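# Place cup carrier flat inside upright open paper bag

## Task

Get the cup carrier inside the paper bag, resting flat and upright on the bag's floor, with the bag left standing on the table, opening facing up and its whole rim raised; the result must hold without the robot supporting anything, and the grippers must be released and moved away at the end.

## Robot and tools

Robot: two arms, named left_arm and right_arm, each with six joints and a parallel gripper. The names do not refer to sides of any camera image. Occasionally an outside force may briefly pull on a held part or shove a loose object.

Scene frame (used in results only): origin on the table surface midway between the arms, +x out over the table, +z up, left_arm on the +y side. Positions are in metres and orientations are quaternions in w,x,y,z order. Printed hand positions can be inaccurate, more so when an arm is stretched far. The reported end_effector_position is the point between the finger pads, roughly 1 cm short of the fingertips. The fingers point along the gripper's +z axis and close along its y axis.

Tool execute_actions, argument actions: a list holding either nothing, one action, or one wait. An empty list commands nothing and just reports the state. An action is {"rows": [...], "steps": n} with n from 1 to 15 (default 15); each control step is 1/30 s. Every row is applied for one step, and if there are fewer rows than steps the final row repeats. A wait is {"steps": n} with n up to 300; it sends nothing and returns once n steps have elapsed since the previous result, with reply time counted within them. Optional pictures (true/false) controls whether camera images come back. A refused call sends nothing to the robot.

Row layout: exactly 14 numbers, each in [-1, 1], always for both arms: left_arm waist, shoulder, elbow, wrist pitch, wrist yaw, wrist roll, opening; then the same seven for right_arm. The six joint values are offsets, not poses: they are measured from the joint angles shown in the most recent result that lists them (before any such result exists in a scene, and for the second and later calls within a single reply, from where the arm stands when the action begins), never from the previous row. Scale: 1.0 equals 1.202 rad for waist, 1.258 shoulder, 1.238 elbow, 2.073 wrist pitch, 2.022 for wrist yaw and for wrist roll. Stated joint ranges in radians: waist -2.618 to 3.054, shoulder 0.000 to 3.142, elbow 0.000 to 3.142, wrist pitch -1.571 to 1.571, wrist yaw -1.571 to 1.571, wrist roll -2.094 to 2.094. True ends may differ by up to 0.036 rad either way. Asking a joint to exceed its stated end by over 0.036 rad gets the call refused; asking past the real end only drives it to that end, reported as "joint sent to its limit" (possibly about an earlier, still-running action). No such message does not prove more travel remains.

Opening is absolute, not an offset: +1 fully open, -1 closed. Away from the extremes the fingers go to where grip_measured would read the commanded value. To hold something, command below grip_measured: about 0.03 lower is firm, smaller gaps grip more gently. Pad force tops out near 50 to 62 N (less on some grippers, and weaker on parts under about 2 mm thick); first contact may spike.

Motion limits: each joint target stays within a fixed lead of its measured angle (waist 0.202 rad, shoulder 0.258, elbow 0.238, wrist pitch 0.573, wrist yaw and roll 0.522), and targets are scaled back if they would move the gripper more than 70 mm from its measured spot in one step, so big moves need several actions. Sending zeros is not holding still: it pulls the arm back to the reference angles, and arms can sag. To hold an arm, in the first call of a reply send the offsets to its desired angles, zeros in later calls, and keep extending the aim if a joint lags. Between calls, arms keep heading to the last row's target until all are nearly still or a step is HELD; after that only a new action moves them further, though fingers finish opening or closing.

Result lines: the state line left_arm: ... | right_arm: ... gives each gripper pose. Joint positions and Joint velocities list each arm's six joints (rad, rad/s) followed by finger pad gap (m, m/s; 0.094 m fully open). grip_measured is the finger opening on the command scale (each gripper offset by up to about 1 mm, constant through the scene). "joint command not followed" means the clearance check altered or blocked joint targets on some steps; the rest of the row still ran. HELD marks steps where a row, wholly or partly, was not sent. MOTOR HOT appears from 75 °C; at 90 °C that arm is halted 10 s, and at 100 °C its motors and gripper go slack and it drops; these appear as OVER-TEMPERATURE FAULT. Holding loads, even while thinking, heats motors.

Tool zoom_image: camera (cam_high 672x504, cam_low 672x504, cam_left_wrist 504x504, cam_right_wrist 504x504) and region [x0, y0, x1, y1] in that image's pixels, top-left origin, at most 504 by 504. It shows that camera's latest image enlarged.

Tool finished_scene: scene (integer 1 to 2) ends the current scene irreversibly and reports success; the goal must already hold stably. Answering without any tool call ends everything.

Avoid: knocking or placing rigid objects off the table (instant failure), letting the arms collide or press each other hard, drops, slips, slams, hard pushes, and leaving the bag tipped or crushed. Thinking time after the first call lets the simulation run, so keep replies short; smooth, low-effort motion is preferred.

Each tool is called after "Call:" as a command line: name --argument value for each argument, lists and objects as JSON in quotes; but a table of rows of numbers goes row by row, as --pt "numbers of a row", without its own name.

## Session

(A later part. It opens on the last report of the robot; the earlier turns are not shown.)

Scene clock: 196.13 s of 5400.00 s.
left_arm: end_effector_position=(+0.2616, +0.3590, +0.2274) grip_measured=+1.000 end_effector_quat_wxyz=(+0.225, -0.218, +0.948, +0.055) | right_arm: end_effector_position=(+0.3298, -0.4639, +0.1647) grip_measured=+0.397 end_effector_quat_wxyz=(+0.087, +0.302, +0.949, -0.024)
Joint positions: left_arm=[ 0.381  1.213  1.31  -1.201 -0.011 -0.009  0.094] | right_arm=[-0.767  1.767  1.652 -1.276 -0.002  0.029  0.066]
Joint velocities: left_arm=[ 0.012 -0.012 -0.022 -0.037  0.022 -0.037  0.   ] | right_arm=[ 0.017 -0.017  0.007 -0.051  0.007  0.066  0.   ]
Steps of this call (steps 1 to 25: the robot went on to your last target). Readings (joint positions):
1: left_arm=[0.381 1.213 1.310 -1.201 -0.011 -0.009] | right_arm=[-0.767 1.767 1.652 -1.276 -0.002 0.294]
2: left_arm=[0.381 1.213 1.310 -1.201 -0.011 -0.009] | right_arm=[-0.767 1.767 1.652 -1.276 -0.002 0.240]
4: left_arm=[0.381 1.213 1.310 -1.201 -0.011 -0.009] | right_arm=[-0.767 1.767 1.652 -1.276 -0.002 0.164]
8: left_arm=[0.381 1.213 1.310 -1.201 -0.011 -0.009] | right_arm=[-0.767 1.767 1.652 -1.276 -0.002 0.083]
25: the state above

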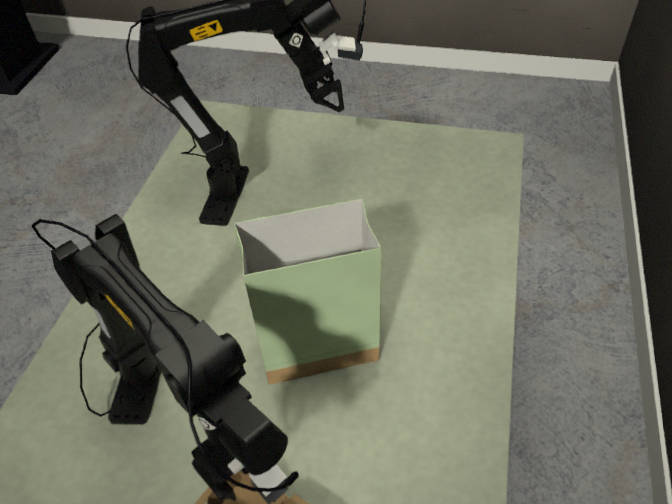

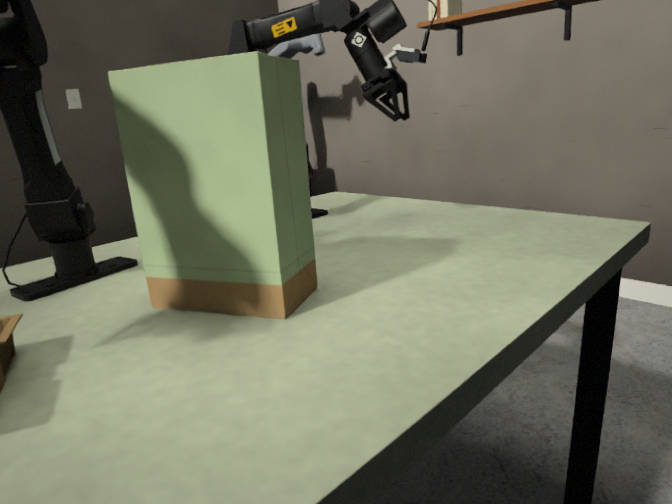

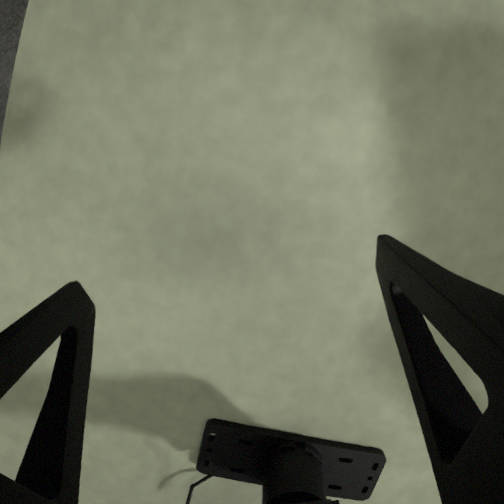

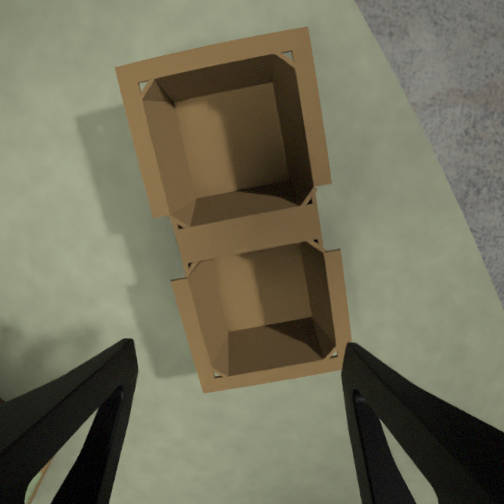

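Call:
execute_actions --actions '[{"rows":[[0,0,0,0,0,0,1,0.03,0,-0.04,0.04,0,-0.03,0.2],[0,0,0,0,0,0,1,0.06,0,-0.08,0.08,0,-0.06,0.2],[0,0,0,0,0,0,1,0.09,0.01,-0.12,0.12,0,-0.09,0.2],[0,0,0,0,0,0,1,0.11,0.02,-0.16,0.16,0,-0.1,0.2],[0,0,0,0,0,0,1,0.11,0.023,-0.2,0.2,0,-0.1,0.2],[0,0,0,0,0,0,1,0.11,0.023,-0.216,0.24,0,-0.1,0.2]],"steps":15}]' --pictures false

Call:
execute_actions --actions '[{"steps":15}]'

Scene clock: 215.90 s of 5400.00 s.
left_arm: end_effector_position=(+0.2616, +0.3590, +0.2274) grip_measured=+1.000 end_effector_quat_wxyz=(+0.225, -0.218, +0.948, +0.055) | right_arm: end_effector_position=(+0.3918, -0.4366, +0.0906) grip_measured=+0.203 end_effector_quat_wxyz=(+0.149, +0.144, +0.977, -0.044)
Joint positions: left_arm=[ 0.381  1.213  1.31  -1.201 -0.011 -0.009  0.094] | right_arm=[-0.627  1.812  1.381 -0.828 -0.005 -0.155  0.057]
Joint velocities: left_arm=[ 0.002  0.007  0.002  0.037  0.022 -0.081  0.   ] | right_arm=[-0.017  0.012 -0.012  0.183  0.022  0.007  0.   ]
Steps of this call (steps 1 to 30: the robot went on to your last target; steps 31 to 90: nothing new was sent; then 16.27 s passed at rest; steps 91 to 105: all 15 steps of this action). Readings (joint positions):
91: left_arm=[0.381 1.213 1.310 -1.201 -0.011 -0.009] | right_arm=[-0.764 1.767 1.647 -1.267 -0.001 0.020]
92: left_arm=[0.381 1.213 1.310 -1.201 -0.011 -0.009] | right_arm=[-0.756 1.765 1.631 -1.241 0.000 0.003]
94: left_arm=[0.381 1.213 1.310 -1.201 -0.011 -0.009] | right_arm=[-0.713 1.765 1.564 -1.151 0.004 -0.050]
98: left_arm=[0.381 1.213 1.310 -1.201 -0.011 -0.009] | right_arm=[-0.630 1.793 1.407 -0.954 -0.003 -0.119]
105: the state above

Scene clock: 216.40 s of 5400.00 s.
left_arm: end_effector_position=(+0.2616, +0.3590, +0.2274) grip_measured=+1.000 end_effector_quat_wxyz=(+0.225, -0.218, +0.948, +0.055) | right_arm: end_effector_position=(+0.3990, -0.4400, +0.0933) grip_measured=+0.203 end_effector_quat_wxyz=(+0.165, +0.139, +0.975, -0.050)
Joint positions: left_arm=[ 0.381  1.213  1.31  -1.201 -0.011 -0.009  0.094] | right_arm=[-0.627  1.812  1.381 -0.794 -0.005 -0.164  0.057]
Joint velocities: left_arm=[-0.012  0.017  0.002 -0.007  0.022 -0.007  0.   ] | right_arm=[-0.017  0.002  0.007 -0.051  0.081 -0.037 -0.001]
Steps of this call (steps 1 to 15: the robot went on to your last target). Readings (joint positions):
1: left_arm=[0.381 1.213 1.310 -1.201 -0.011 -0.009] | right_arm=[-0.627 1.812 1.381 -0.820 -0.005 -0.157]
2: left_arm=[0.381 1.213 1.310 -1.201 -0.011 -0.009] | right_arm=[-0.627 1.812 1.381 -0.814 -0.005 -0.158]
4: left_arm=[0.381 1.213 1.310 -1.201 -0.011 -0.009] | right_arm=[-0.627 1.812 1.381 -0.805 -0.005 -0.160]
8: left_arm=[0.381 1.213 1.310 -1.201 -0.011 -0.009] | right_arm=[-0.627 1.812 1.381 -0.797 -0.005 -0.163]
15: the state above

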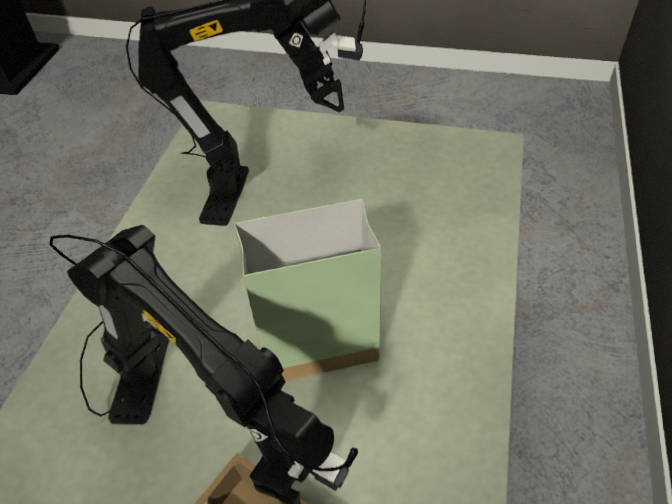

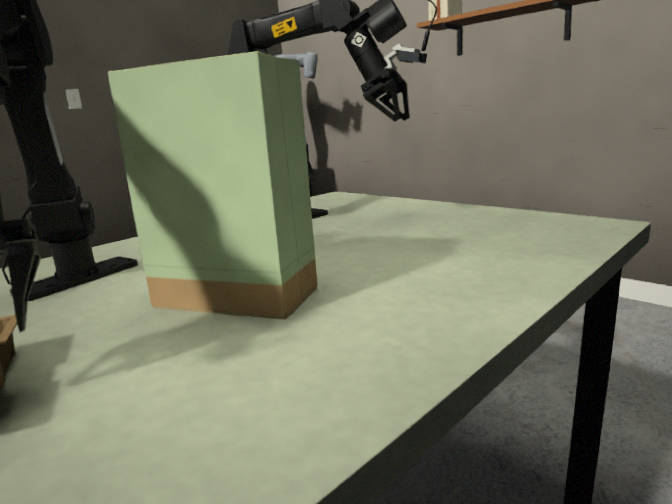

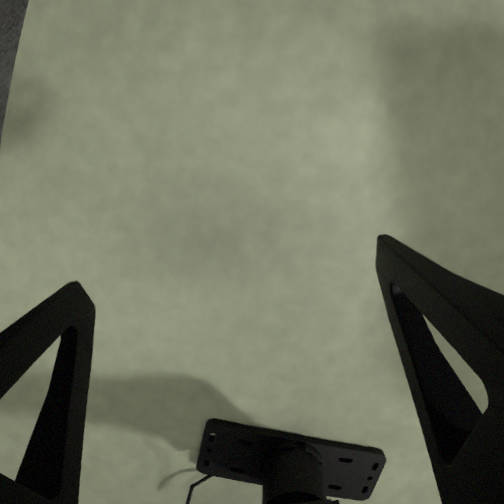

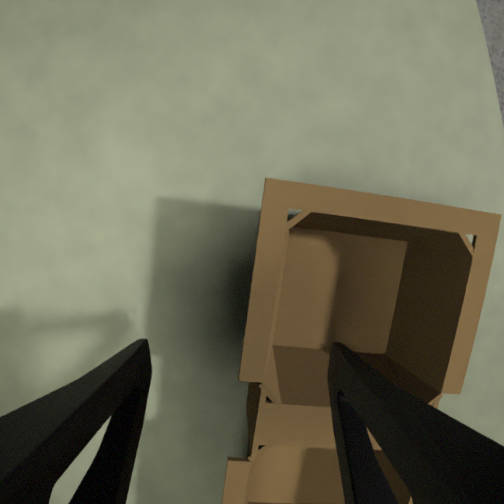

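Call:
execute_actions --actions '[{"rows":[[0,0,0,0,0,0,1,-0.02,0,0,0,0,0.02,0.1],[0,0,0,0,0,0,1,-0.022,0,0,0,0,0.03,0.1],[0,0,0,0,0,0,1,-0.022,0.01,-0.02,0.015,0,0.03,0.1],[0,0,0,0,0,0,1,-0.022,0.015,-0.04,0.03,0,0.03,0.1],[0,0,0,0,0,0,1,-0.022,0.02,-0.06,0.045,0,0.03,0.1],[0,0,0,0,0,0,1,-0.022,0.027,-0.08,0.06,0,0.03,0.1],[0,0,0,0,0,0,1,-0.022,0.034,-0.1,0.075,0,0.03,0.1],[0,0,0,0,0,0,1,-0.022,0.04,-0.118,0.09,0,0.03,0.1]],"steps":15}]' --pictures false

Call:
execute_actions --actions '[{"steps":15}]'

Scene clock: 231.83 s of 5400.00 s.
left_arm: end_effector_position=(+0.2616, +0.3590, +0.2274) grip_measured=+1.000 end_effector_quat_wxyz=(+0.225, -0.218, +0.948, +0.055) | right_arm: end_effector_position=(+0.3843, -0.4412, +0.0375) grip_measured=+0.103 end_effector_quat_wxyz=(+0.140, +0.173, +0.974, -0.040)
Joint positions: left_arm=[ 0.381  1.213  1.31  -1.201 -0.011 -0.009  0.094] | right_arm=[-0.646  1.867  1.238 -0.649 -0.004 -0.115  0.052]
Joint velocities: left_arm=[-0.007 -0.002 -0.002  0.007 -0.051 -0.037  0.   ] | right_arm=[ 0.007  0.017 -0.002  0.11   0.007  0.022 -0.   ]
Steps of this call (steps 1 to 15: the robot went on to your last target; steps 16 to 90: nothing new was sent; then 11.93 s passed at rest; steps 91 to 105: all 15 steps of this action). Readings (joint positions):
91: left_arm=[0.381 1.213 1.310 -1.201 -0.011 -0.009] | right_arm=[-0.629 1.812 1.381 -0.793 -0.005 -0.160]
92: left_arm=[0.381 1.213 1.310 -1.201 -0.011 -0.009] | right_arm=[-0.631 1.812 1.381 -0.793 -0.005 -0.151]
94: left_arm=[0.381 1.213 1.310 -1.201 -0.011 -0.009] | right_arm=[-0.639 1.812 1.374 -0.781 -0.005 -0.137]
98: left_arm=[0.381 1.213 1.310 -1.201 -0.011 -0.009] | right_arm=[-0.646 1.823 1.301 -0.701 -0.005 -0.122]
105: the state above

Scene clock: 232.33 s of 5400.00 s.
left_arm: end_effector_position=(+0.2616, +0.3590, +0.2274) grip_measured=+1.000 end_effector_quat_wxyz=(+0.225, -0.218, +0.948, +0.055) | right_arm: end_effector_position=(+0.3899, -0.4440, +0.0395) grip_measured=+0.103 end_effector_quat_wxyz=(+0.153, +0.173, +0.972, -0.043)
Joint positions: left_arm=[ 0.381  1.213  1.31  -1.201 -0.011 -0.009  0.094] | right_arm=[-0.646  1.867  1.238 -0.622 -0.004 -0.112  0.052]
Joint velocities: left_arm=[ 0.002 -0.002 -0.017  0.022 -0.051 -0.081  0.   ] | right_arm=[-0.002  0.002  0.002 -0.066 -0.022 -0.081  0.001]
Steps of this call (steps 1 to 15: the robot went on to your last target). Readings (joint positions):
1: left_arm=[0.381 1.213 1.310 -1.201 -0.011 -0.009] | right_arm=[-0.646 1.867 1.238 -0.643 -0.004 -0.114]
2: left_arm=[0.381 1.213 1.310 -1.201 -0.011 -0.009] | right_arm=[-0.646 1.867 1.238 -0.637 -0.004 -0.114]
4: left_arm=[0.381 1.213 1.310 -1.201 -0.011 -0.009] | right_arm=[-0.646 1.867 1.238 -0.632 -0.004 -0.113]
8: left_arm=[0.381 1.213 1.310 -1.201 -0.011 -0.009] | right_arm=[-0.646 1.867 1.238 -0.625 -0.004 -0.113]
15: the state above

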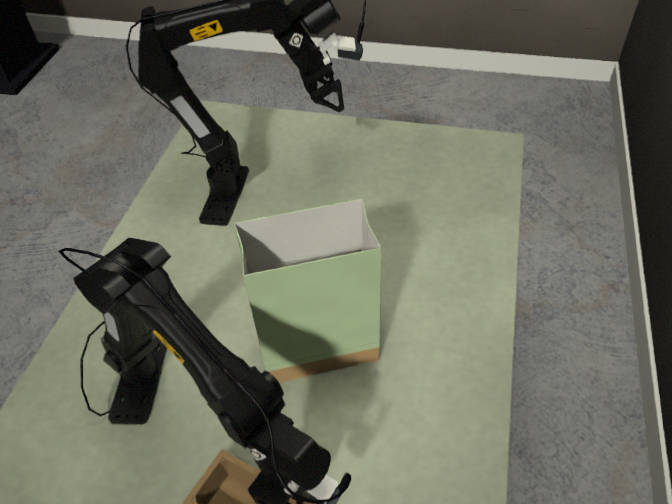

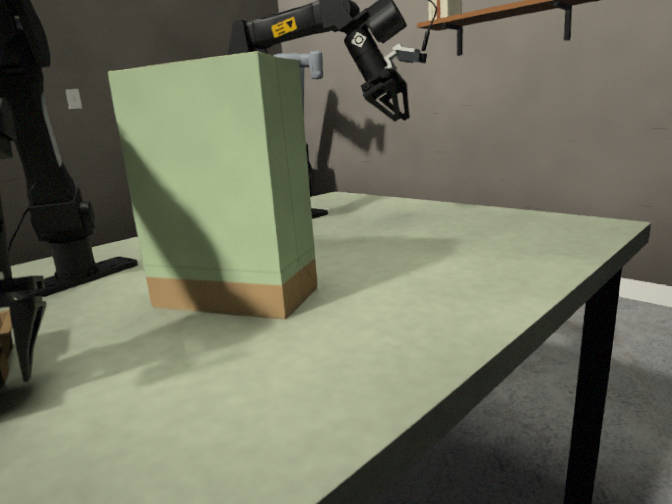

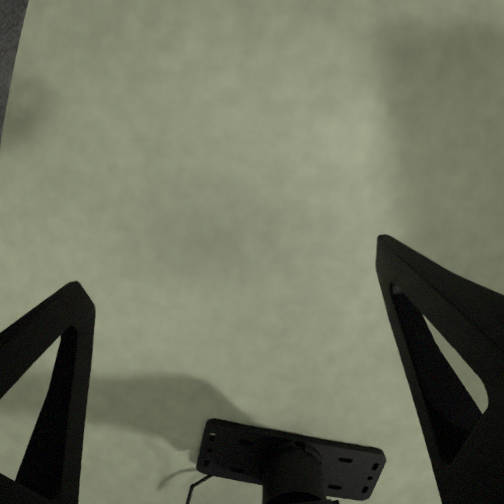

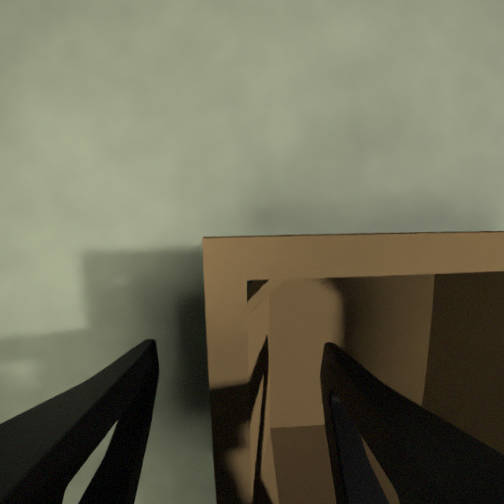

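Call:
execute_actions --actions '[{"rows":[[0,0,0,0,0,0,1,0,-0.02,-0.015,0,0,0,0.1],[0,0,0,0,0,0,1,0,-0.03,-0.03,0,0,0,0.1],[0,0,0,0,0,0,1,0,-0.04,-0.04,0,0,0,0.1],[0,0,0,0,0,0,1,0,-0.05,-0.055,0,0,0,0.1],[0,0,0,0,0,0,1,0,-0.06,-0.07,0.01,0,0,0.1],[0,0,0,0,0,0,1,0,-0.07,-0.08,0.01,0,0,0.1],[0,0,0,0,0,0,1,0,-0.075,-0.09,0.01,0,0,0.1]],"steps":15}]'

Scene clock: 246.30 s of 5400.00 s.
left_arm: end_effector_position=(+0.2616, +0.3590, +0.2274) grip_measured=+1.000 end_effector_quat_wxyz=(+0.225, -0.218, +0.948, +0.055) | right_arm: end_effector_position=(+0.3674, -0.4327, +0.0369) grip_measured=+0.103 end_effector_quat_wxyz=(+0.144, +0.174, +0.973, -0.040)
Joint positions: left_arm=[ 0.381  1.213  1.31  -1.201 -0.011 -0.009  0.094] | right_arm=[-0.646  1.796  1.142 -0.616 -0.004 -0.112  0.052]
Joint velocities: left_arm=[ 0.002 -0.017  0.007 -0.022  0.022 -0.007  0.   ] | right_arm=[-0.017 -0.017  0.007  0.022 -0.007  0.007  0.   ]
Steps of this call (steps 1 to 15: the robot went on to your last target; steps 16 to 90: nothing new was sent; then 10.47 s passed at rest; steps 91 to 105: all 15 steps of this action). Readings (joint positions):
91: left_arm=[0.381 1.213 1.310 -1.201 -0.011 -0.009] | right_arm=[-0.646 1.867 1.238 -0.622 -0.004 -0.112]
92: left_arm=[0.381 1.213 1.310 -1.201 -0.011 -0.009] | right_arm=[-0.646 1.865 1.235 -0.620 -0.004 -0.112]
94: left_arm=[0.381 1.213 1.310 -1.201 -0.011 -0.009] | right_arm=[-0.646 1.851 1.214 -0.618 -0.004 -0.112]
98: left_arm=[0.381 1.213 1.310 -1.201 -0.011 -0.009] | right_arm=[-0.646 1.805 1.152 -0.617 -0.004 -0.112]
105: the state above

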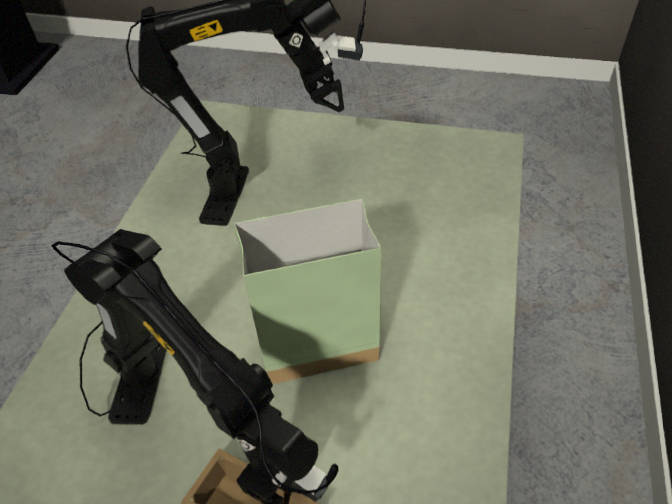

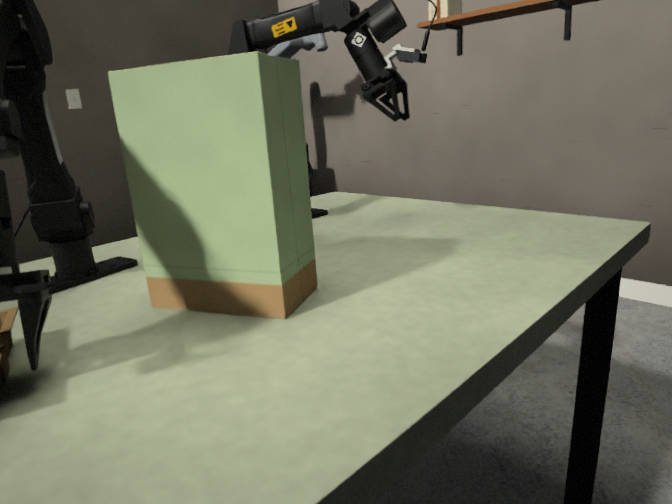

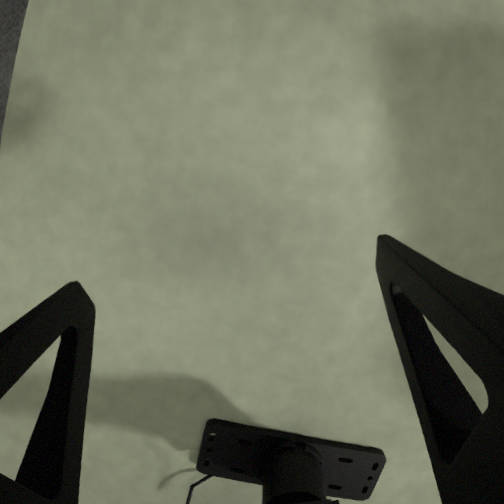

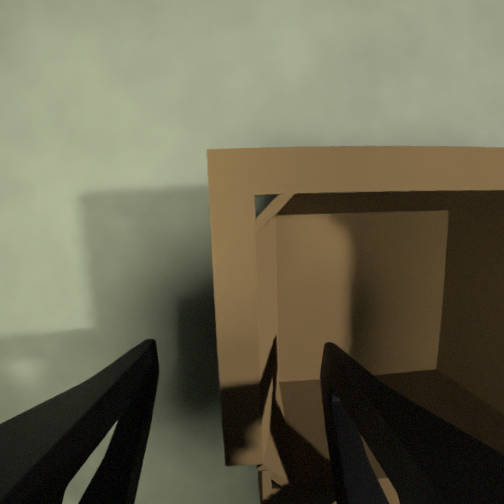

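Close.

Call:
execute_actions --actions '[{"rows":[[0,0,0,0,0,0,1,0,0,0,0,0,0,-0.3],[0,0,0,0,0,0,1,0,0,0,0,0,0,-0.4],[0,0,0,0,0,0,1,0,0,0,0,0,0,-0.5],[0,0,0,0,0,0,1,0,0,0,0,0,0,-0.6],[0,0,0,0,0,0,1,0,0,0,0,0,0,-0.7],[0,0,0,0,0,0,1,0,0,0,0,0,0,-0.8],[0,0,0,0,0,0,1,0,0,0,0,0,0,-0.9]],"steps":15}]' --pictures false

Call:
execute_actions --actions '[{"steps":10}]'

Scene clock: 253.03 s of 5400.00 s.
left_arm: end_effector_position=(+0.2616, +0.3590, +0.2274) grip_measured=+1.000 end_effector_quat_wxyz=(+0.225, -0.218, +0.948, +0.055) | right_arm: end_effector_position=(+0.3678, -0.4390, +0.0421) grip_measured=-0.830 end_effector_quat_wxyz=(+0.148, +0.171, +0.972, -0.058)
Joint positions: left_arm=[ 0.381  1.213  1.31  -1.201 -0.011 -0.009  0.094] | right_arm=[-0.646  1.786  1.144 -0.61   0.026 -0.123  0.008]
Joint velocities: left_arm=[-0.012 -0.012 -0.022  0.007 -0.037  0.051  0.   ] | right_arm=[-0.032 -0.002 -0.022 -0.007 -0.051 -0.051 -0.001]
Steps of this call (steps 1 to 15: the robot went on to your last target; steps 16 to 90: nothing new was sent; then 3.23 s passed at rest; steps 91 to 105: all 15 steps of this action). Readings (joint positions):
91: left_arm=[0.381 1.213 1.310 -1.201 -0.011 -0.009] | right_arm=[-0.646 1.796 1.142 -0.616 -0.004 -0.112]
92: left_arm=[0.381 1.213 1.310 -1.201 -0.011 -0.009] | right_arm=[-0.646 1.796 1.142 -0.616 -0.004 -0.112]
94: left_arm=[0.381 1.213 1.310 -1.201 -0.011 -0.009] | right_arm=[-0.646 1.796 1.142 -0.616 -0.004 -0.112]
98: left_arm=[0.381 1.213 1.310 -1.201 -0.011 -0.009] | right_arm=[-0.646 1.790 1.143 -0.613 0.016 -0.120]
105: the state above

Scene clock: 253.37 s of 5400.00 s.
left_arm: end_effector_position=(+0.2616, +0.3590, +0.2274) grip_measured=+1.000 end_effector_quat_wxyz=(+0.225, -0.218, +0.948, +0.055) | right_arm: end_effector_position=(+0.3678, -0.4390, +0.0421) grip_measured=-0.830 end_effector_quat_wxyz=(+0.148, +0.171, +0.972, -0.058)
Joint positions: left_arm=[ 0.381  1.213  1.31  -1.201 -0.011 -0.009  0.094] | right_arm=[-0.646  1.786  1.144 -0.61   0.026 -0.123  0.008]
Joint velocities: left_arm=[ 0.007 -0.007  0.007 -0.007  0.022 -0.022  0.   ] | right_arm=[-0.002  0.007 -0.007 -0.037  0.022 -0.066 -0.001]
Steps of this call (steps 1 to 10: the robot went on to your last target). Readings (joint positions):
1: left_arm=[0.381 1.213 1.310 -1.201 -0.011 -0.009] | right_arm=[-0.646 1.786 1.144 -0.610 0.026 -0.123]
2: left_arm=[0.381 1.213 1.310 -1.201 -0.011 -0.009] | right_arm=[-0.646 1.786 1.144 -0.610 0.026 -0.123]
4: left_arm=[0.381 1.213 1.310 -1.201 -0.011 -0.009] | right_arm=[-0.646 1.786 1.144 -0.610 0.026 -0.123]
8: left_arm=[0.381 1.213 1.310 -1.201 -0.011 -0.009] | right_arm=[-0.646 1.786 1.144 -0.610 0.026 -0.123]
10: the state above

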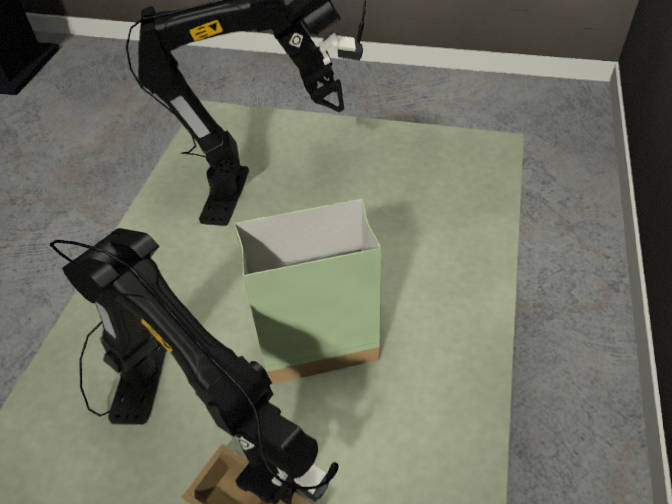

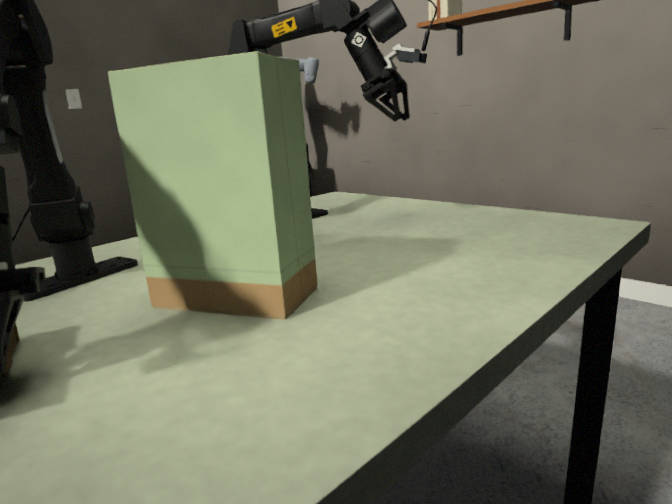

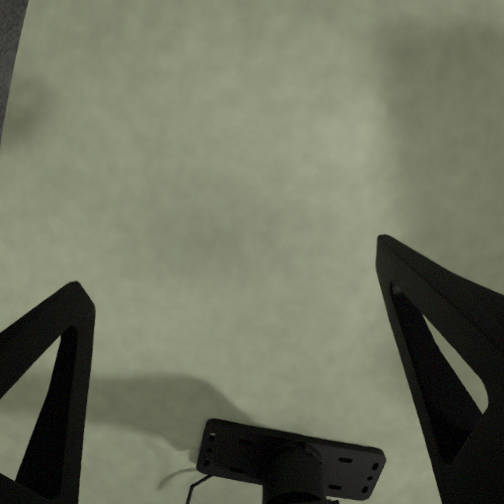

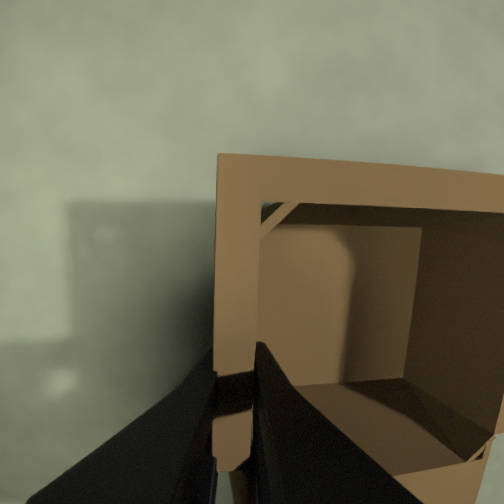

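Call:
execute_actions --actions '[{"rows":[[0,0,0,0,0,0,1,0,-0.03,0.03,-0.02,0,0,-0.9],[0,0,0,0,0,0,1,0,-0.04,0.06,-0.03,0,0,-0.9],[0,0,0,0,0,0,1,0,-0.04,0.1,-0.05,0,0,-0.9],[0,0,0,0,0,0,1,0,-0.04,0.14,-0.07,0,0,-0.9],[0,0,0,0,0,0,1,0,-0.04,0.18,-0.09,0,0,-0.9],[0,0,0,0,0,0,1,0,-0.04,0.22,-0.11,0,0,-0.9],[0,0,0,0,0,0,1,0,-0.04,0.26,-0.13,0,0,-0.9],[0,0,0,0,0,0,1,0,-0.04,0.3,-0.15,0,0,-0.9],[0,0,0,0,0,0,1,0,-0.04,0.34,-0.17,0,0,-0.9],[0,0,0,0,0,0,1,0,-0.04,0.38,-0.19,0,0,-0.9],[0,0,0,0,0,0,1,0,-0.04,0.42,-0.21,0,0,-0.9],[0,0,0,0,0,0,1,0,-0.04,0.46,-0.23,0,0,-0.9],[0,0,0,0,0,0,1,0,-0.04,0.5,-0.25,0,0,-0.9],[0,0,0,0,0,0,1,0,-0.04,0.54,-0.27,0,0,-0.9]],"steps":15}]' --pictures false

Call:
execute_actions --actions '[{"rows":[[0,0,0,0,0,0,1,0,0,0.12,-0.05,0,0,-0.9],[0,0,0,0,0,0,1,0,0,0.16,-0.06,0,0,-0.9],[0,0,0,0,0,0,1,0,0,0.2,-0.08,0,0,-0.9],[0,0,0,0,0,0,1,0,0,0.24,-0.1,0,0,-0.9],[0,0,0,0,0,0,1,0,0,0.28,-0.11,0,0,-0.9],[0,0,0,0,0,0,1,0,0,0.32,-0.13,0,0,-0.9],[0,0,0,0,0,0,1,0,0,0.36,-0.14,0,0,-0.9],[0,0,0,0,0,0,1,0,0,0.4,-0.16,0,0,-0.9],[0,0,0,0,0,0,1,0,0,0.44,-0.17,0,0,-0.9],[0,0,0,0,0,0,1,0,0,0.48,-0.18,0,0,-0.9],[0,0,0,0,0,0,1,0,0,0.52,-0.19,0,0,-0.9],[0,0,0,0,0,0,1,0,0,0.56,-0.2,0,0,-0.9],[0,0,0,0,0,0,1,0,0,0.6,-0.21,0,0,-0.9]],"steps":15}]' --pictures false

Call:
execute_actions --actions '[{"steps":20}]'

Scene clock: 274.43 s of 5400.00 s.
left_arm: end_effector_position=(+0.2616, +0.3590, +0.2274) grip_measured=+1.000 end_effector_quat_wxyz=(+0.225, -0.218, +0.948, +0.055) | right_arm: end_effector_position=(+0.4197, -0.4662, +0.2225) grip_measured=-0.864 end_effector_quat_wxyz=(+0.254, +0.167, +0.948, -0.093)
Joint positions: left_arm=[ 0.381  1.213  1.31  -1.201 -0.011 -0.009  0.094] | right_arm=[-0.646  1.761  1.748 -1.01   0.032 -0.126  0.006]
Joint velocities: left_arm=[-0.002  0.012  0.007  0.007  0.022  0.007  0.   ] | right_arm=[-0.002 -0.173  0.999 -0.637 -0.007  0.022  0.   ]
Steps of this call (steps 1 to 15: the robot went on to your last target; steps 16 to 90: nothing new was sent; then 17.57 s passed at rest; steps 91 to 105: all 15 steps of this action). Readings (joint positions):
91: left_arm=[0.381 1.213 1.310 -1.201 -0.011 -0.009] | right_arm=[-0.646 1.782 1.148 -0.613 0.029 -0.124]
92: left_arm=[0.381 1.213 1.310 -1.201 -0.011 -0.009] | right_arm=[-0.646 1.777 1.157 -0.624 0.035 -0.126]
94: left_arm=[0.381 1.213 1.310 -1.201 -0.011 -0.009] | right_arm=[-0.646 1.773 1.206 -0.672 0.035 -0.126]
98: left_arm=[0.381 1.213 1.310 -1.201 -0.011 -0.009] | right_arm=[-0.646 1.773 1.395 -0.785 0.032 -0.126]
105: the state above

Scene clock: 274.93 s of 5400.00 s.
left_arm: end_effector_position=(+0.2616, +0.3590, +0.2274) grip_measured=+1.000 end_effector_quat_wxyz=(+0.225, -0.218, +0.948, +0.055) | right_arm: end_effector_position=(+0.3937, -0.4532, +0.4281) grip_measured=-0.864 end_effector_quat_wxyz=(+0.416, +0.159, +0.884, -0.142)
Joint positions: left_arm=[ 0.381  1.213  1.31  -1.201 -0.011 -0.009  0.094] | right_arm=[-0.646  1.759  2.451 -1.352  0.032 -0.126  0.006]
Joint velocities: left_arm=[ 0.002 -0.007 -0.002  0.051 -0.022 -0.037  0.   ] | right_arm=[-0.012 -0.159  0.647 -0.286 -0.066  0.022  0.001]
Steps of this call (steps 1 to 15: all 15 steps of this action). Readings (joint positions):
1: left_arm=[0.381 1.213 1.310 -1.201 -0.011 -0.009] | right_arm=[-0.646 1.759 1.789 -1.035 0.032 -0.126]
2: left_arm=[0.381 1.213 1.310 -1.201 -0.011 -0.009] | right_arm=[-0.646 1.760 1.834 -1.054 0.032 -0.126]
4: left_arm=[0.381 1.213 1.310 -1.201 -0.011 -0.009] | right_arm=[-0.646 1.764 1.930 -1.095 0.032 -0.126]
8: left_arm=[0.381 1.213 1.310 -1.201 -0.011 -0.009] | right_arm=[-0.646 1.764 2.133 -1.196 0.032 -0.126]
15: the state above

Scene clock: 275.60 s of 5400.00 s.
left_arm: end_effector_position=(+0.2616, +0.3590, +0.2274) grip_measured=+1.000 end_effector_quat_wxyz=(+0.225, -0.218, +0.948, +0.055) | right_arm: end_effector_position=(+0.3803, -0.4464, +0.4242) grip_measured=-0.864 end_effector_quat_wxyz=(+0.396, +0.160, +0.894, -0.136)
Joint positions: left_arm=[ 0.381  1.213  1.31  -1.201 -0.011 -0.009  0.094] | right_arm=[-0.646  1.755  2.479 -1.431  0.032 -0.126  0.006]
Joint velocities: left_arm=[-0.012  0.017 -0.007 -0.095  0.007  0.051  0.   ] | right_arm=[-0.012 -0.012 -0.007 -0.022  0.022 -0.022  0.   ]
Steps of this call (steps 1 to 20: the robot went on to your last target). Readings (joint positions):
1: left_arm=[0.381 1.213 1.310 -1.201 -0.011 -0.009] | right_arm=[-0.646 1.754 2.468 -1.362 0.032 -0.126]
2: left_arm=[0.381 1.213 1.310 -1.201 -0.011 -0.009] | right_arm=[-0.646 1.750 2.476 -1.371 0.032 -0.126]
4: left_arm=[0.381 1.213 1.310 -1.201 -0.011 -0.009] | right_arm=[-0.646 1.749 2.479 -1.388 0.032 -0.126]
8: left_arm=[0.381 1.213 1.310 -1.201 -0.011 -0.009] | right_arm=[-0.646 1.755 2.479 -1.417 0.032 -0.126]
20: the state above

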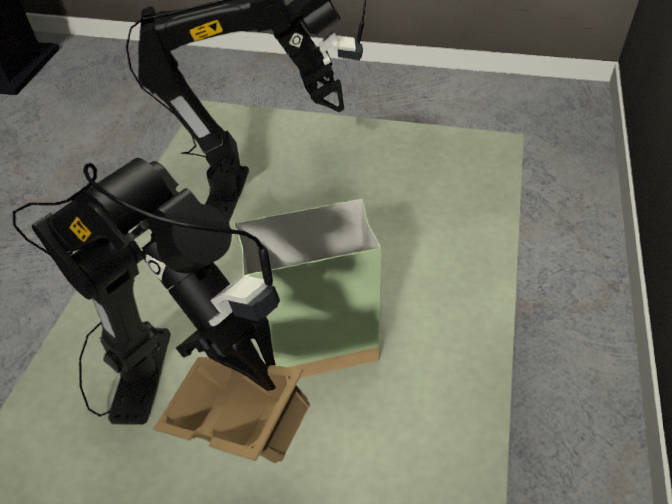

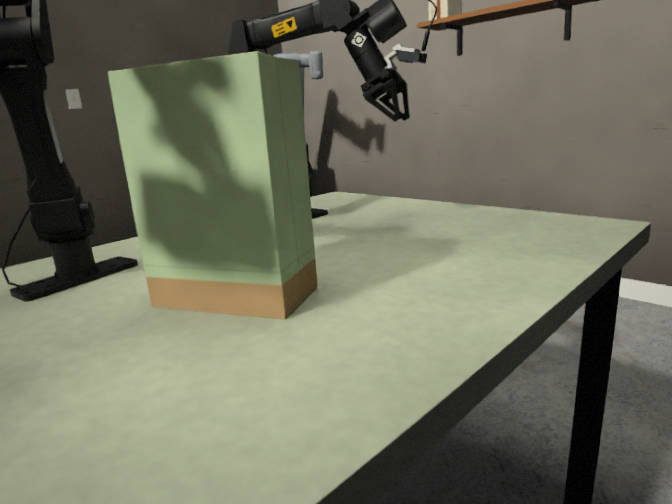

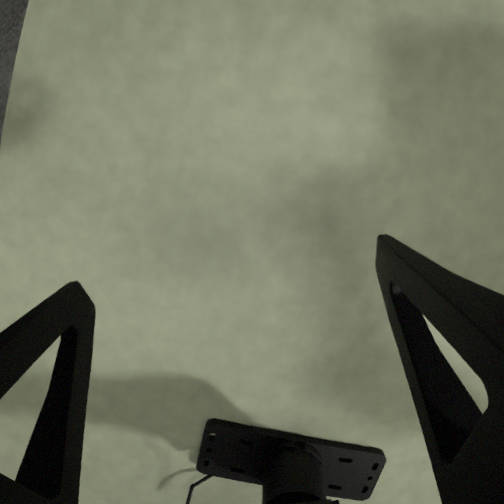

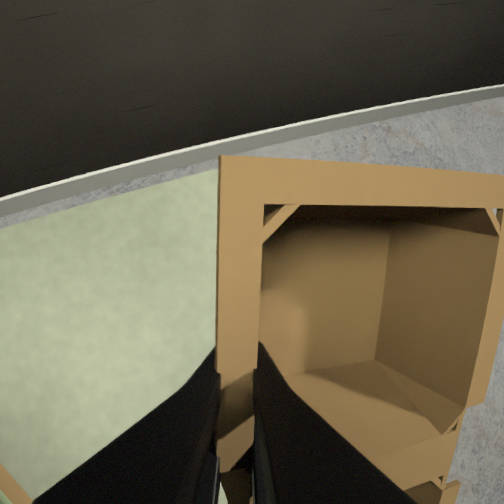

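Call:
execute_actions --actions '[{"rows":[[0,0,0,0,0,0,1,0.04,0,0,-0.01,0,0,-0.91],[0,0,0,0,0,0,1,0.08,0,0,-0.02,0,0,-0.91],[0,0,0,0,0,0,1,0.12,0,0,-0.03,0,0,-0.91],[0,0,0,0,0,0,1,0.17,0,0,-0.03,0,0,-0.91],[0,0,0,0,0,0,1,0.22,0,0,-0.03,0,0,-0.91],[0,0,0,0,0,0,1,0.27,0,0,-0.03,0,0,-0.91],[0,0,0,0,0,0,1,0.32,0,0,-0.03,0,0,-0.91],[0,0,0,0,0,0,1,0.37,0,0,-0.03,0,0,-0.91],[0,0,0,0,0,0,1,0.42,0,0,-0.03,0,0,-0.91],[0,0,0,0,0,0,1,0.47,0,0,-0.03,0,0,-0.91],[0,0,0,0,0,0,1,0.52,0,0,-0.03,0,0,-0.91],[0,0,0,0,0,0,1,0.57,0,0,-0.03,0,0,-0.91],[0,0,0,0,0,0,1,0.62,0,0,-0.03,0,0,-0.91],[0,0,0,0,0,0,1,0.67,0,0,-0.03,0,0,-0.91],[0,0,0,0,0,0,1,0.72,0,0,-0.03,0,0,-0.91]],"steps":15}]' --pictures false

Call:
execute_actions --actions '[{"steps":25}]'

Scene clock: 290.23 s of 5400.00 s.
left_arm: end_effector_position=(+0.2616, +0.3590, +0.2274) grip_measured=+1.000 end_effector_quat_wxyz=(+0.225, -0.218, +0.948, +0.055) | right_arm: end_effector_position=(+0.4039, -0.1524, +0.4177) grip_measured=-0.863 end_effector_quat_wxyz=(+0.403, -0.184, +0.896, +0.018)
Joint positions: left_arm=[ 0.381  1.213  1.31  -1.201 -0.011 -0.009  0.094] | right_arm=[ 0.115  1.755  2.479 -1.466  0.034 -0.126  0.006]
Joint velocities: left_arm=[-0.002  0.017  0.007  0.007 -0.022 -0.051  0.   ] | right_arm=[ 1.648 -0.012 -0.012 -0.051 -0.081 -0.007  0.   ]
Steps of this call (steps 1 to 15: the robot went on to your last target; steps 16 to 90: nothing new was sent; then 11.13 s passed at rest; steps 91 to 105: all 15 steps of this action). Readings (joint positions):
91: left_arm=[0.381 1.213 1.310 -1.201 -0.011 -0.009] | right_arm=[-0.641 1.755 2.479 -1.432 0.034 -0.126]
92: left_arm=[0.381 1.213 1.310 -1.201 -0.011 -0.009] | right_arm=[-0.627 1.755 2.479 -1.435 0.038 -0.126]
94: left_arm=[0.381 1.213 1.310 -1.201 -0.011 -0.009] | right_arm=[-0.556 1.755 2.479 -1.448 0.045 -0.126]
98: left_arm=[0.381 1.213 1.310 -1.201 -0.011 -0.009] | right_arm=[-0.312 1.755 2.479 -1.461 0.043 -0.126]
105: the state above

Scene clock: 291.07 s of 5400.00 s.
left_arm: end_effector_position=(+0.2616, +0.3590, +0.2274) grip_measured=+1.000 end_effector_quat_wxyz=(+0.225, -0.218, +0.948, +0.055) | right_arm: end_effector_position=(+0.3865, -0.1084, +0.4158) grip_measured=-0.863 end_effector_quat_wxyz=(+0.396, -0.238, +0.886, +0.046)
Joint positions: left_arm=[ 0.381  1.213  1.31  -1.201 -0.011 -0.009  0.094] | right_arm=[ 0.229  1.755  2.479 -1.476  0.022 -0.126  0.006]
Joint velocities: left_arm=[-0.012 -0.002  0.002  0.022  0.007 -0.007  0.   ] | right_arm=[ 0.002 -0.007 -0.012 -0.081  0.037 -0.095 -0.001]
Steps of this call (steps 1 to 25: the robot went on to your last target). Readings (joint positions):
1: left_arm=[0.381 1.213 1.310 -1.201 -0.011 -0.009] | right_arm=[0.167 1.755 2.479 -1.466 0.030 -0.126]
2: left_arm=[0.381 1.213 1.310 -1.201 -0.011 -0.009] | right_arm=[0.205 1.755 2.479 -1.468 0.023 -0.126]
4: left_arm=[0.381 1.213 1.310 -1.201 -0.011 -0.009] | right_arm=[0.232 1.755 2.479 -1.471 0.015 -0.126]
8: left_arm=[0.381 1.213 1.310 -1.201 -0.011 -0.009] | right_arm=[0.229 1.755 2.479 -1.475 0.020 -0.126]
25: the state above

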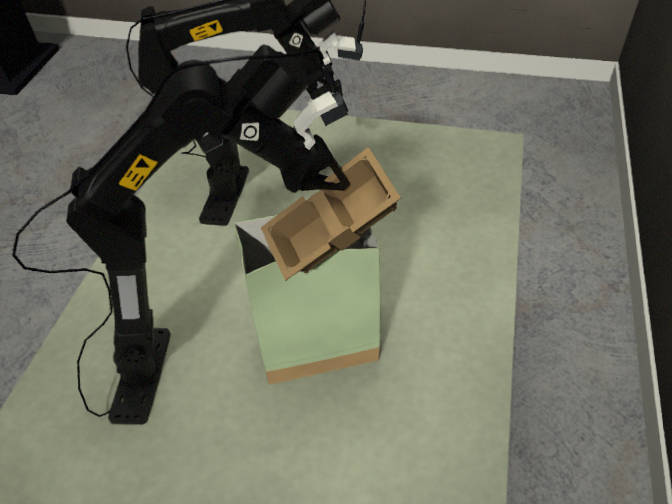

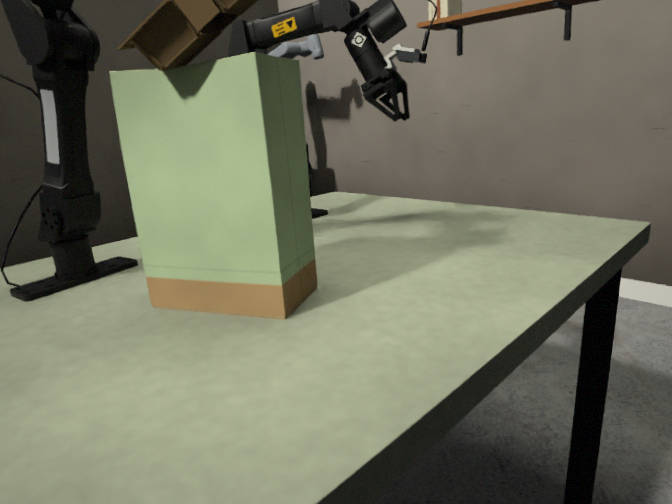

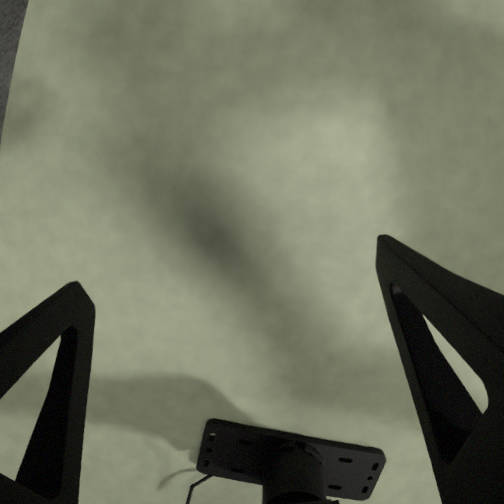

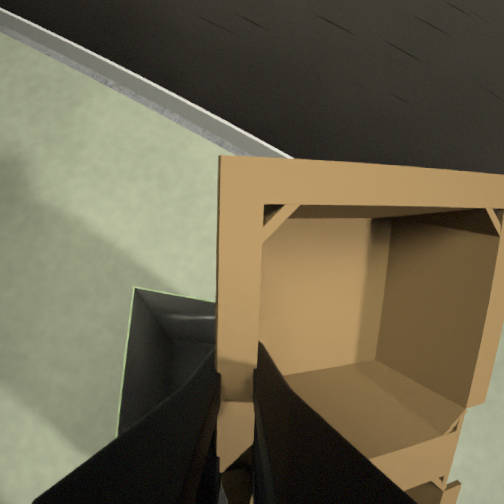

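Call:
execute_actions --actions '[{"rows":[[0,0,0,0,0,0,1,0,-0.03,0,0,0,0,-0.91],[0,0,0,0,0,0,1,0,-0.05,0,0,0,0,-0.91],[0,0,0,0,0,0,1,0,-0.06,0,0,0,0,-0.91],[0,0,0,0,0,0,1,0,-0.06,0,0,0,0,-0.91],[0,0,0,0,0,0,1,0.02,-0.06,0,0,0.01,0,-0.91],[0,0,0,0,0,0,1,0.04,-0.06,0,0,0.03,0,-0.91],[0,0,0,0,0,0,1,0.06,-0.06,0,0,0.045,0,-0.91],[0,0,0,0,0,0,1,0.08,-0.06,0,0,0.06,0,-0.91],[0,0,0,0,0,0,1,0.1,-0.06,0,0,0.075,0,-0.91],[0,0,0,0,0,0,1,0.12,-0.06,0,0,0.09,0,-0.91],[0,0,0,0,0,0,1,0.14,-0.06,0,0,0.1,0,-0.91]],"steps":15}]' --pictures false

Call:
execute_actions --actions '[{"steps":20}]'

Scene clock: 306.40 s of 5400.00 s.
left_arm: end_effector_position=(+0.2616, +0.3590, +0.2274) grip_measured=+1.000 end_effector_quat_wxyz=(+0.225, -0.218, +0.948, +0.055) | right_arm: end_effector_position=(+0.3521, -0.0856, +0.4413) grip_measured=-0.863 end_effector_quat_wxyz=(+0.433, -0.274, +0.859, +0.020)
Joint positions: left_arm=[ 0.381  1.213  1.31  -1.201 -0.011 -0.009  0.094] | right_arm=[ 0.392  1.689  2.479 -1.476  0.169 -0.126  0.006]
Joint velocities: left_arm=[-0.012 -0.007 -0.032  0.022 -0.037 -0.007  0.   ] | right_arm=[-0.007 -0.007  0.002 -0.007  0.227  0.066 -0.001]
Steps of this call (steps 1 to 15: the robot went on to your last target; steps 16 to 90: nothing new was sent; then 11.83 s passed at rest; steps 91 to 105: all 15 steps of this action). Readings (joint positions):
91: left_arm=[0.381 1.213 1.310 -1.201 -0.011 -0.009] | right_arm=[0.229 1.754 2.479 -1.476 0.022 -0.126]
92: left_arm=[0.381 1.213 1.310 -1.201 -0.011 -0.009] | right_arm=[0.229 1.750 2.479 -1.476 0.022 -0.126]
94: left_arm=[0.381 1.213 1.310 -1.201 -0.011 -0.009] | right_arm=[0.229 1.736 2.479 -1.476 0.022 -0.126]
98: left_arm=[0.381 1.213 1.310 -1.201 -0.011 -0.009] | right_arm=[0.271 1.699 2.479 -1.476 0.067 -0.126]
105: the state above

Scene clock: 307.07 s of 5400.00 s.
left_arm: end_effector_position=(+0.2616, +0.3590, +0.2274) grip_measured=+1.000 end_effector_quat_wxyz=(+0.225, -0.218, +0.948, +0.055) | right_arm: end_effector_position=(+0.3551, -0.0922, +0.4421) grip_measured=-0.863 end_effector_quat_wxyz=(+0.436, -0.265, +0.860, +0.002)
Joint positions: left_arm=[ 0.381  1.213  1.31  -1.201 -0.011 -0.009  0.094] | right_arm=[ 0.392  1.689  2.479 -1.476  0.211 -0.126  0.006]
Joint velocities: left_arm=[-0.022 -0.007 -0.022  0.037  0.022 -0.037  0.   ] | right_arm=[ 0.012 -0.022  0.007 -0.11  -0.037 -0.081 -0.   ]
Steps of this call (steps 1 to 20: the robot went on to your last target). Readings (joint positions):
1: left_arm=[0.381 1.213 1.310 -1.201 -0.011 -0.009] | right_arm=[0.392 1.689 2.479 -1.476 0.178 -0.126]
2: left_arm=[0.381 1.213 1.310 -1.201 -0.011 -0.009] | right_arm=[0.392 1.689 2.479 -1.476 0.185 -0.126]
4: left_arm=[0.381 1.213 1.310 -1.201 -0.011 -0.009] | right_arm=[0.392 1.689 2.479 -1.476 0.195 -0.126]
8: left_arm=[0.381 1.213 1.310 -1.201 -0.011 -0.009] | right_arm=[0.392 1.689 2.479 -1.476 0.205 -0.126]
20: the state above

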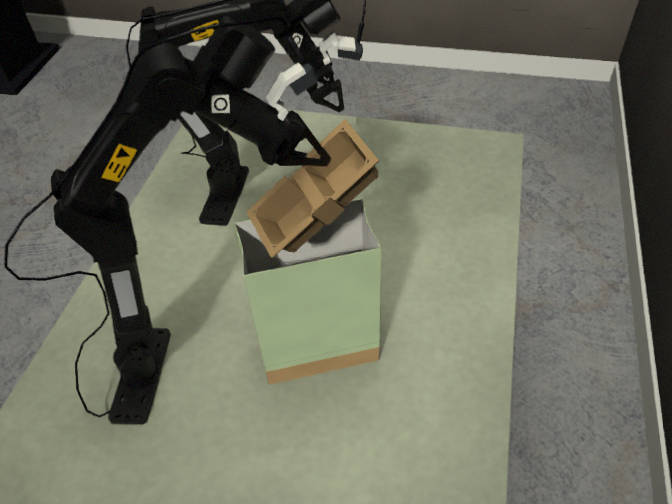

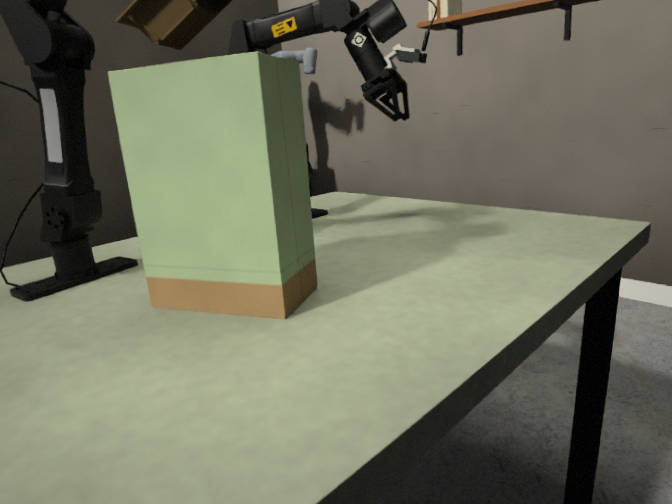

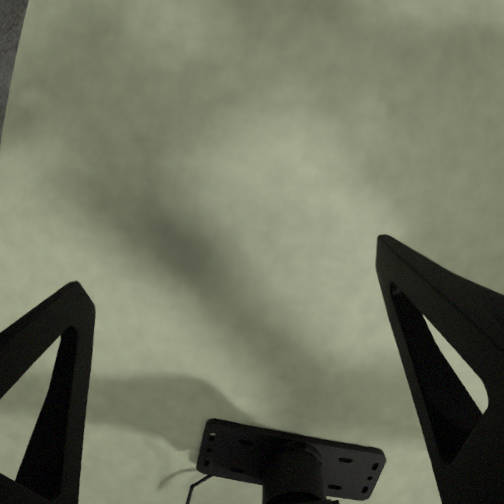

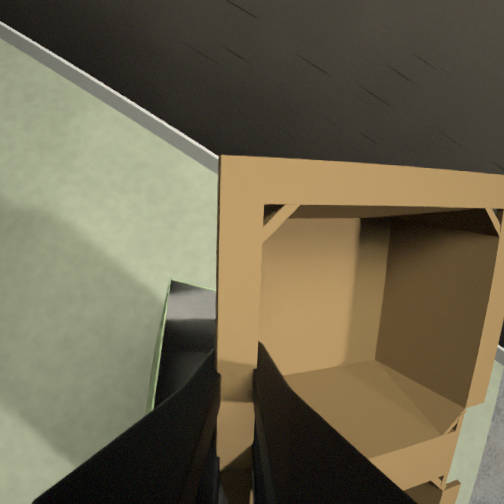

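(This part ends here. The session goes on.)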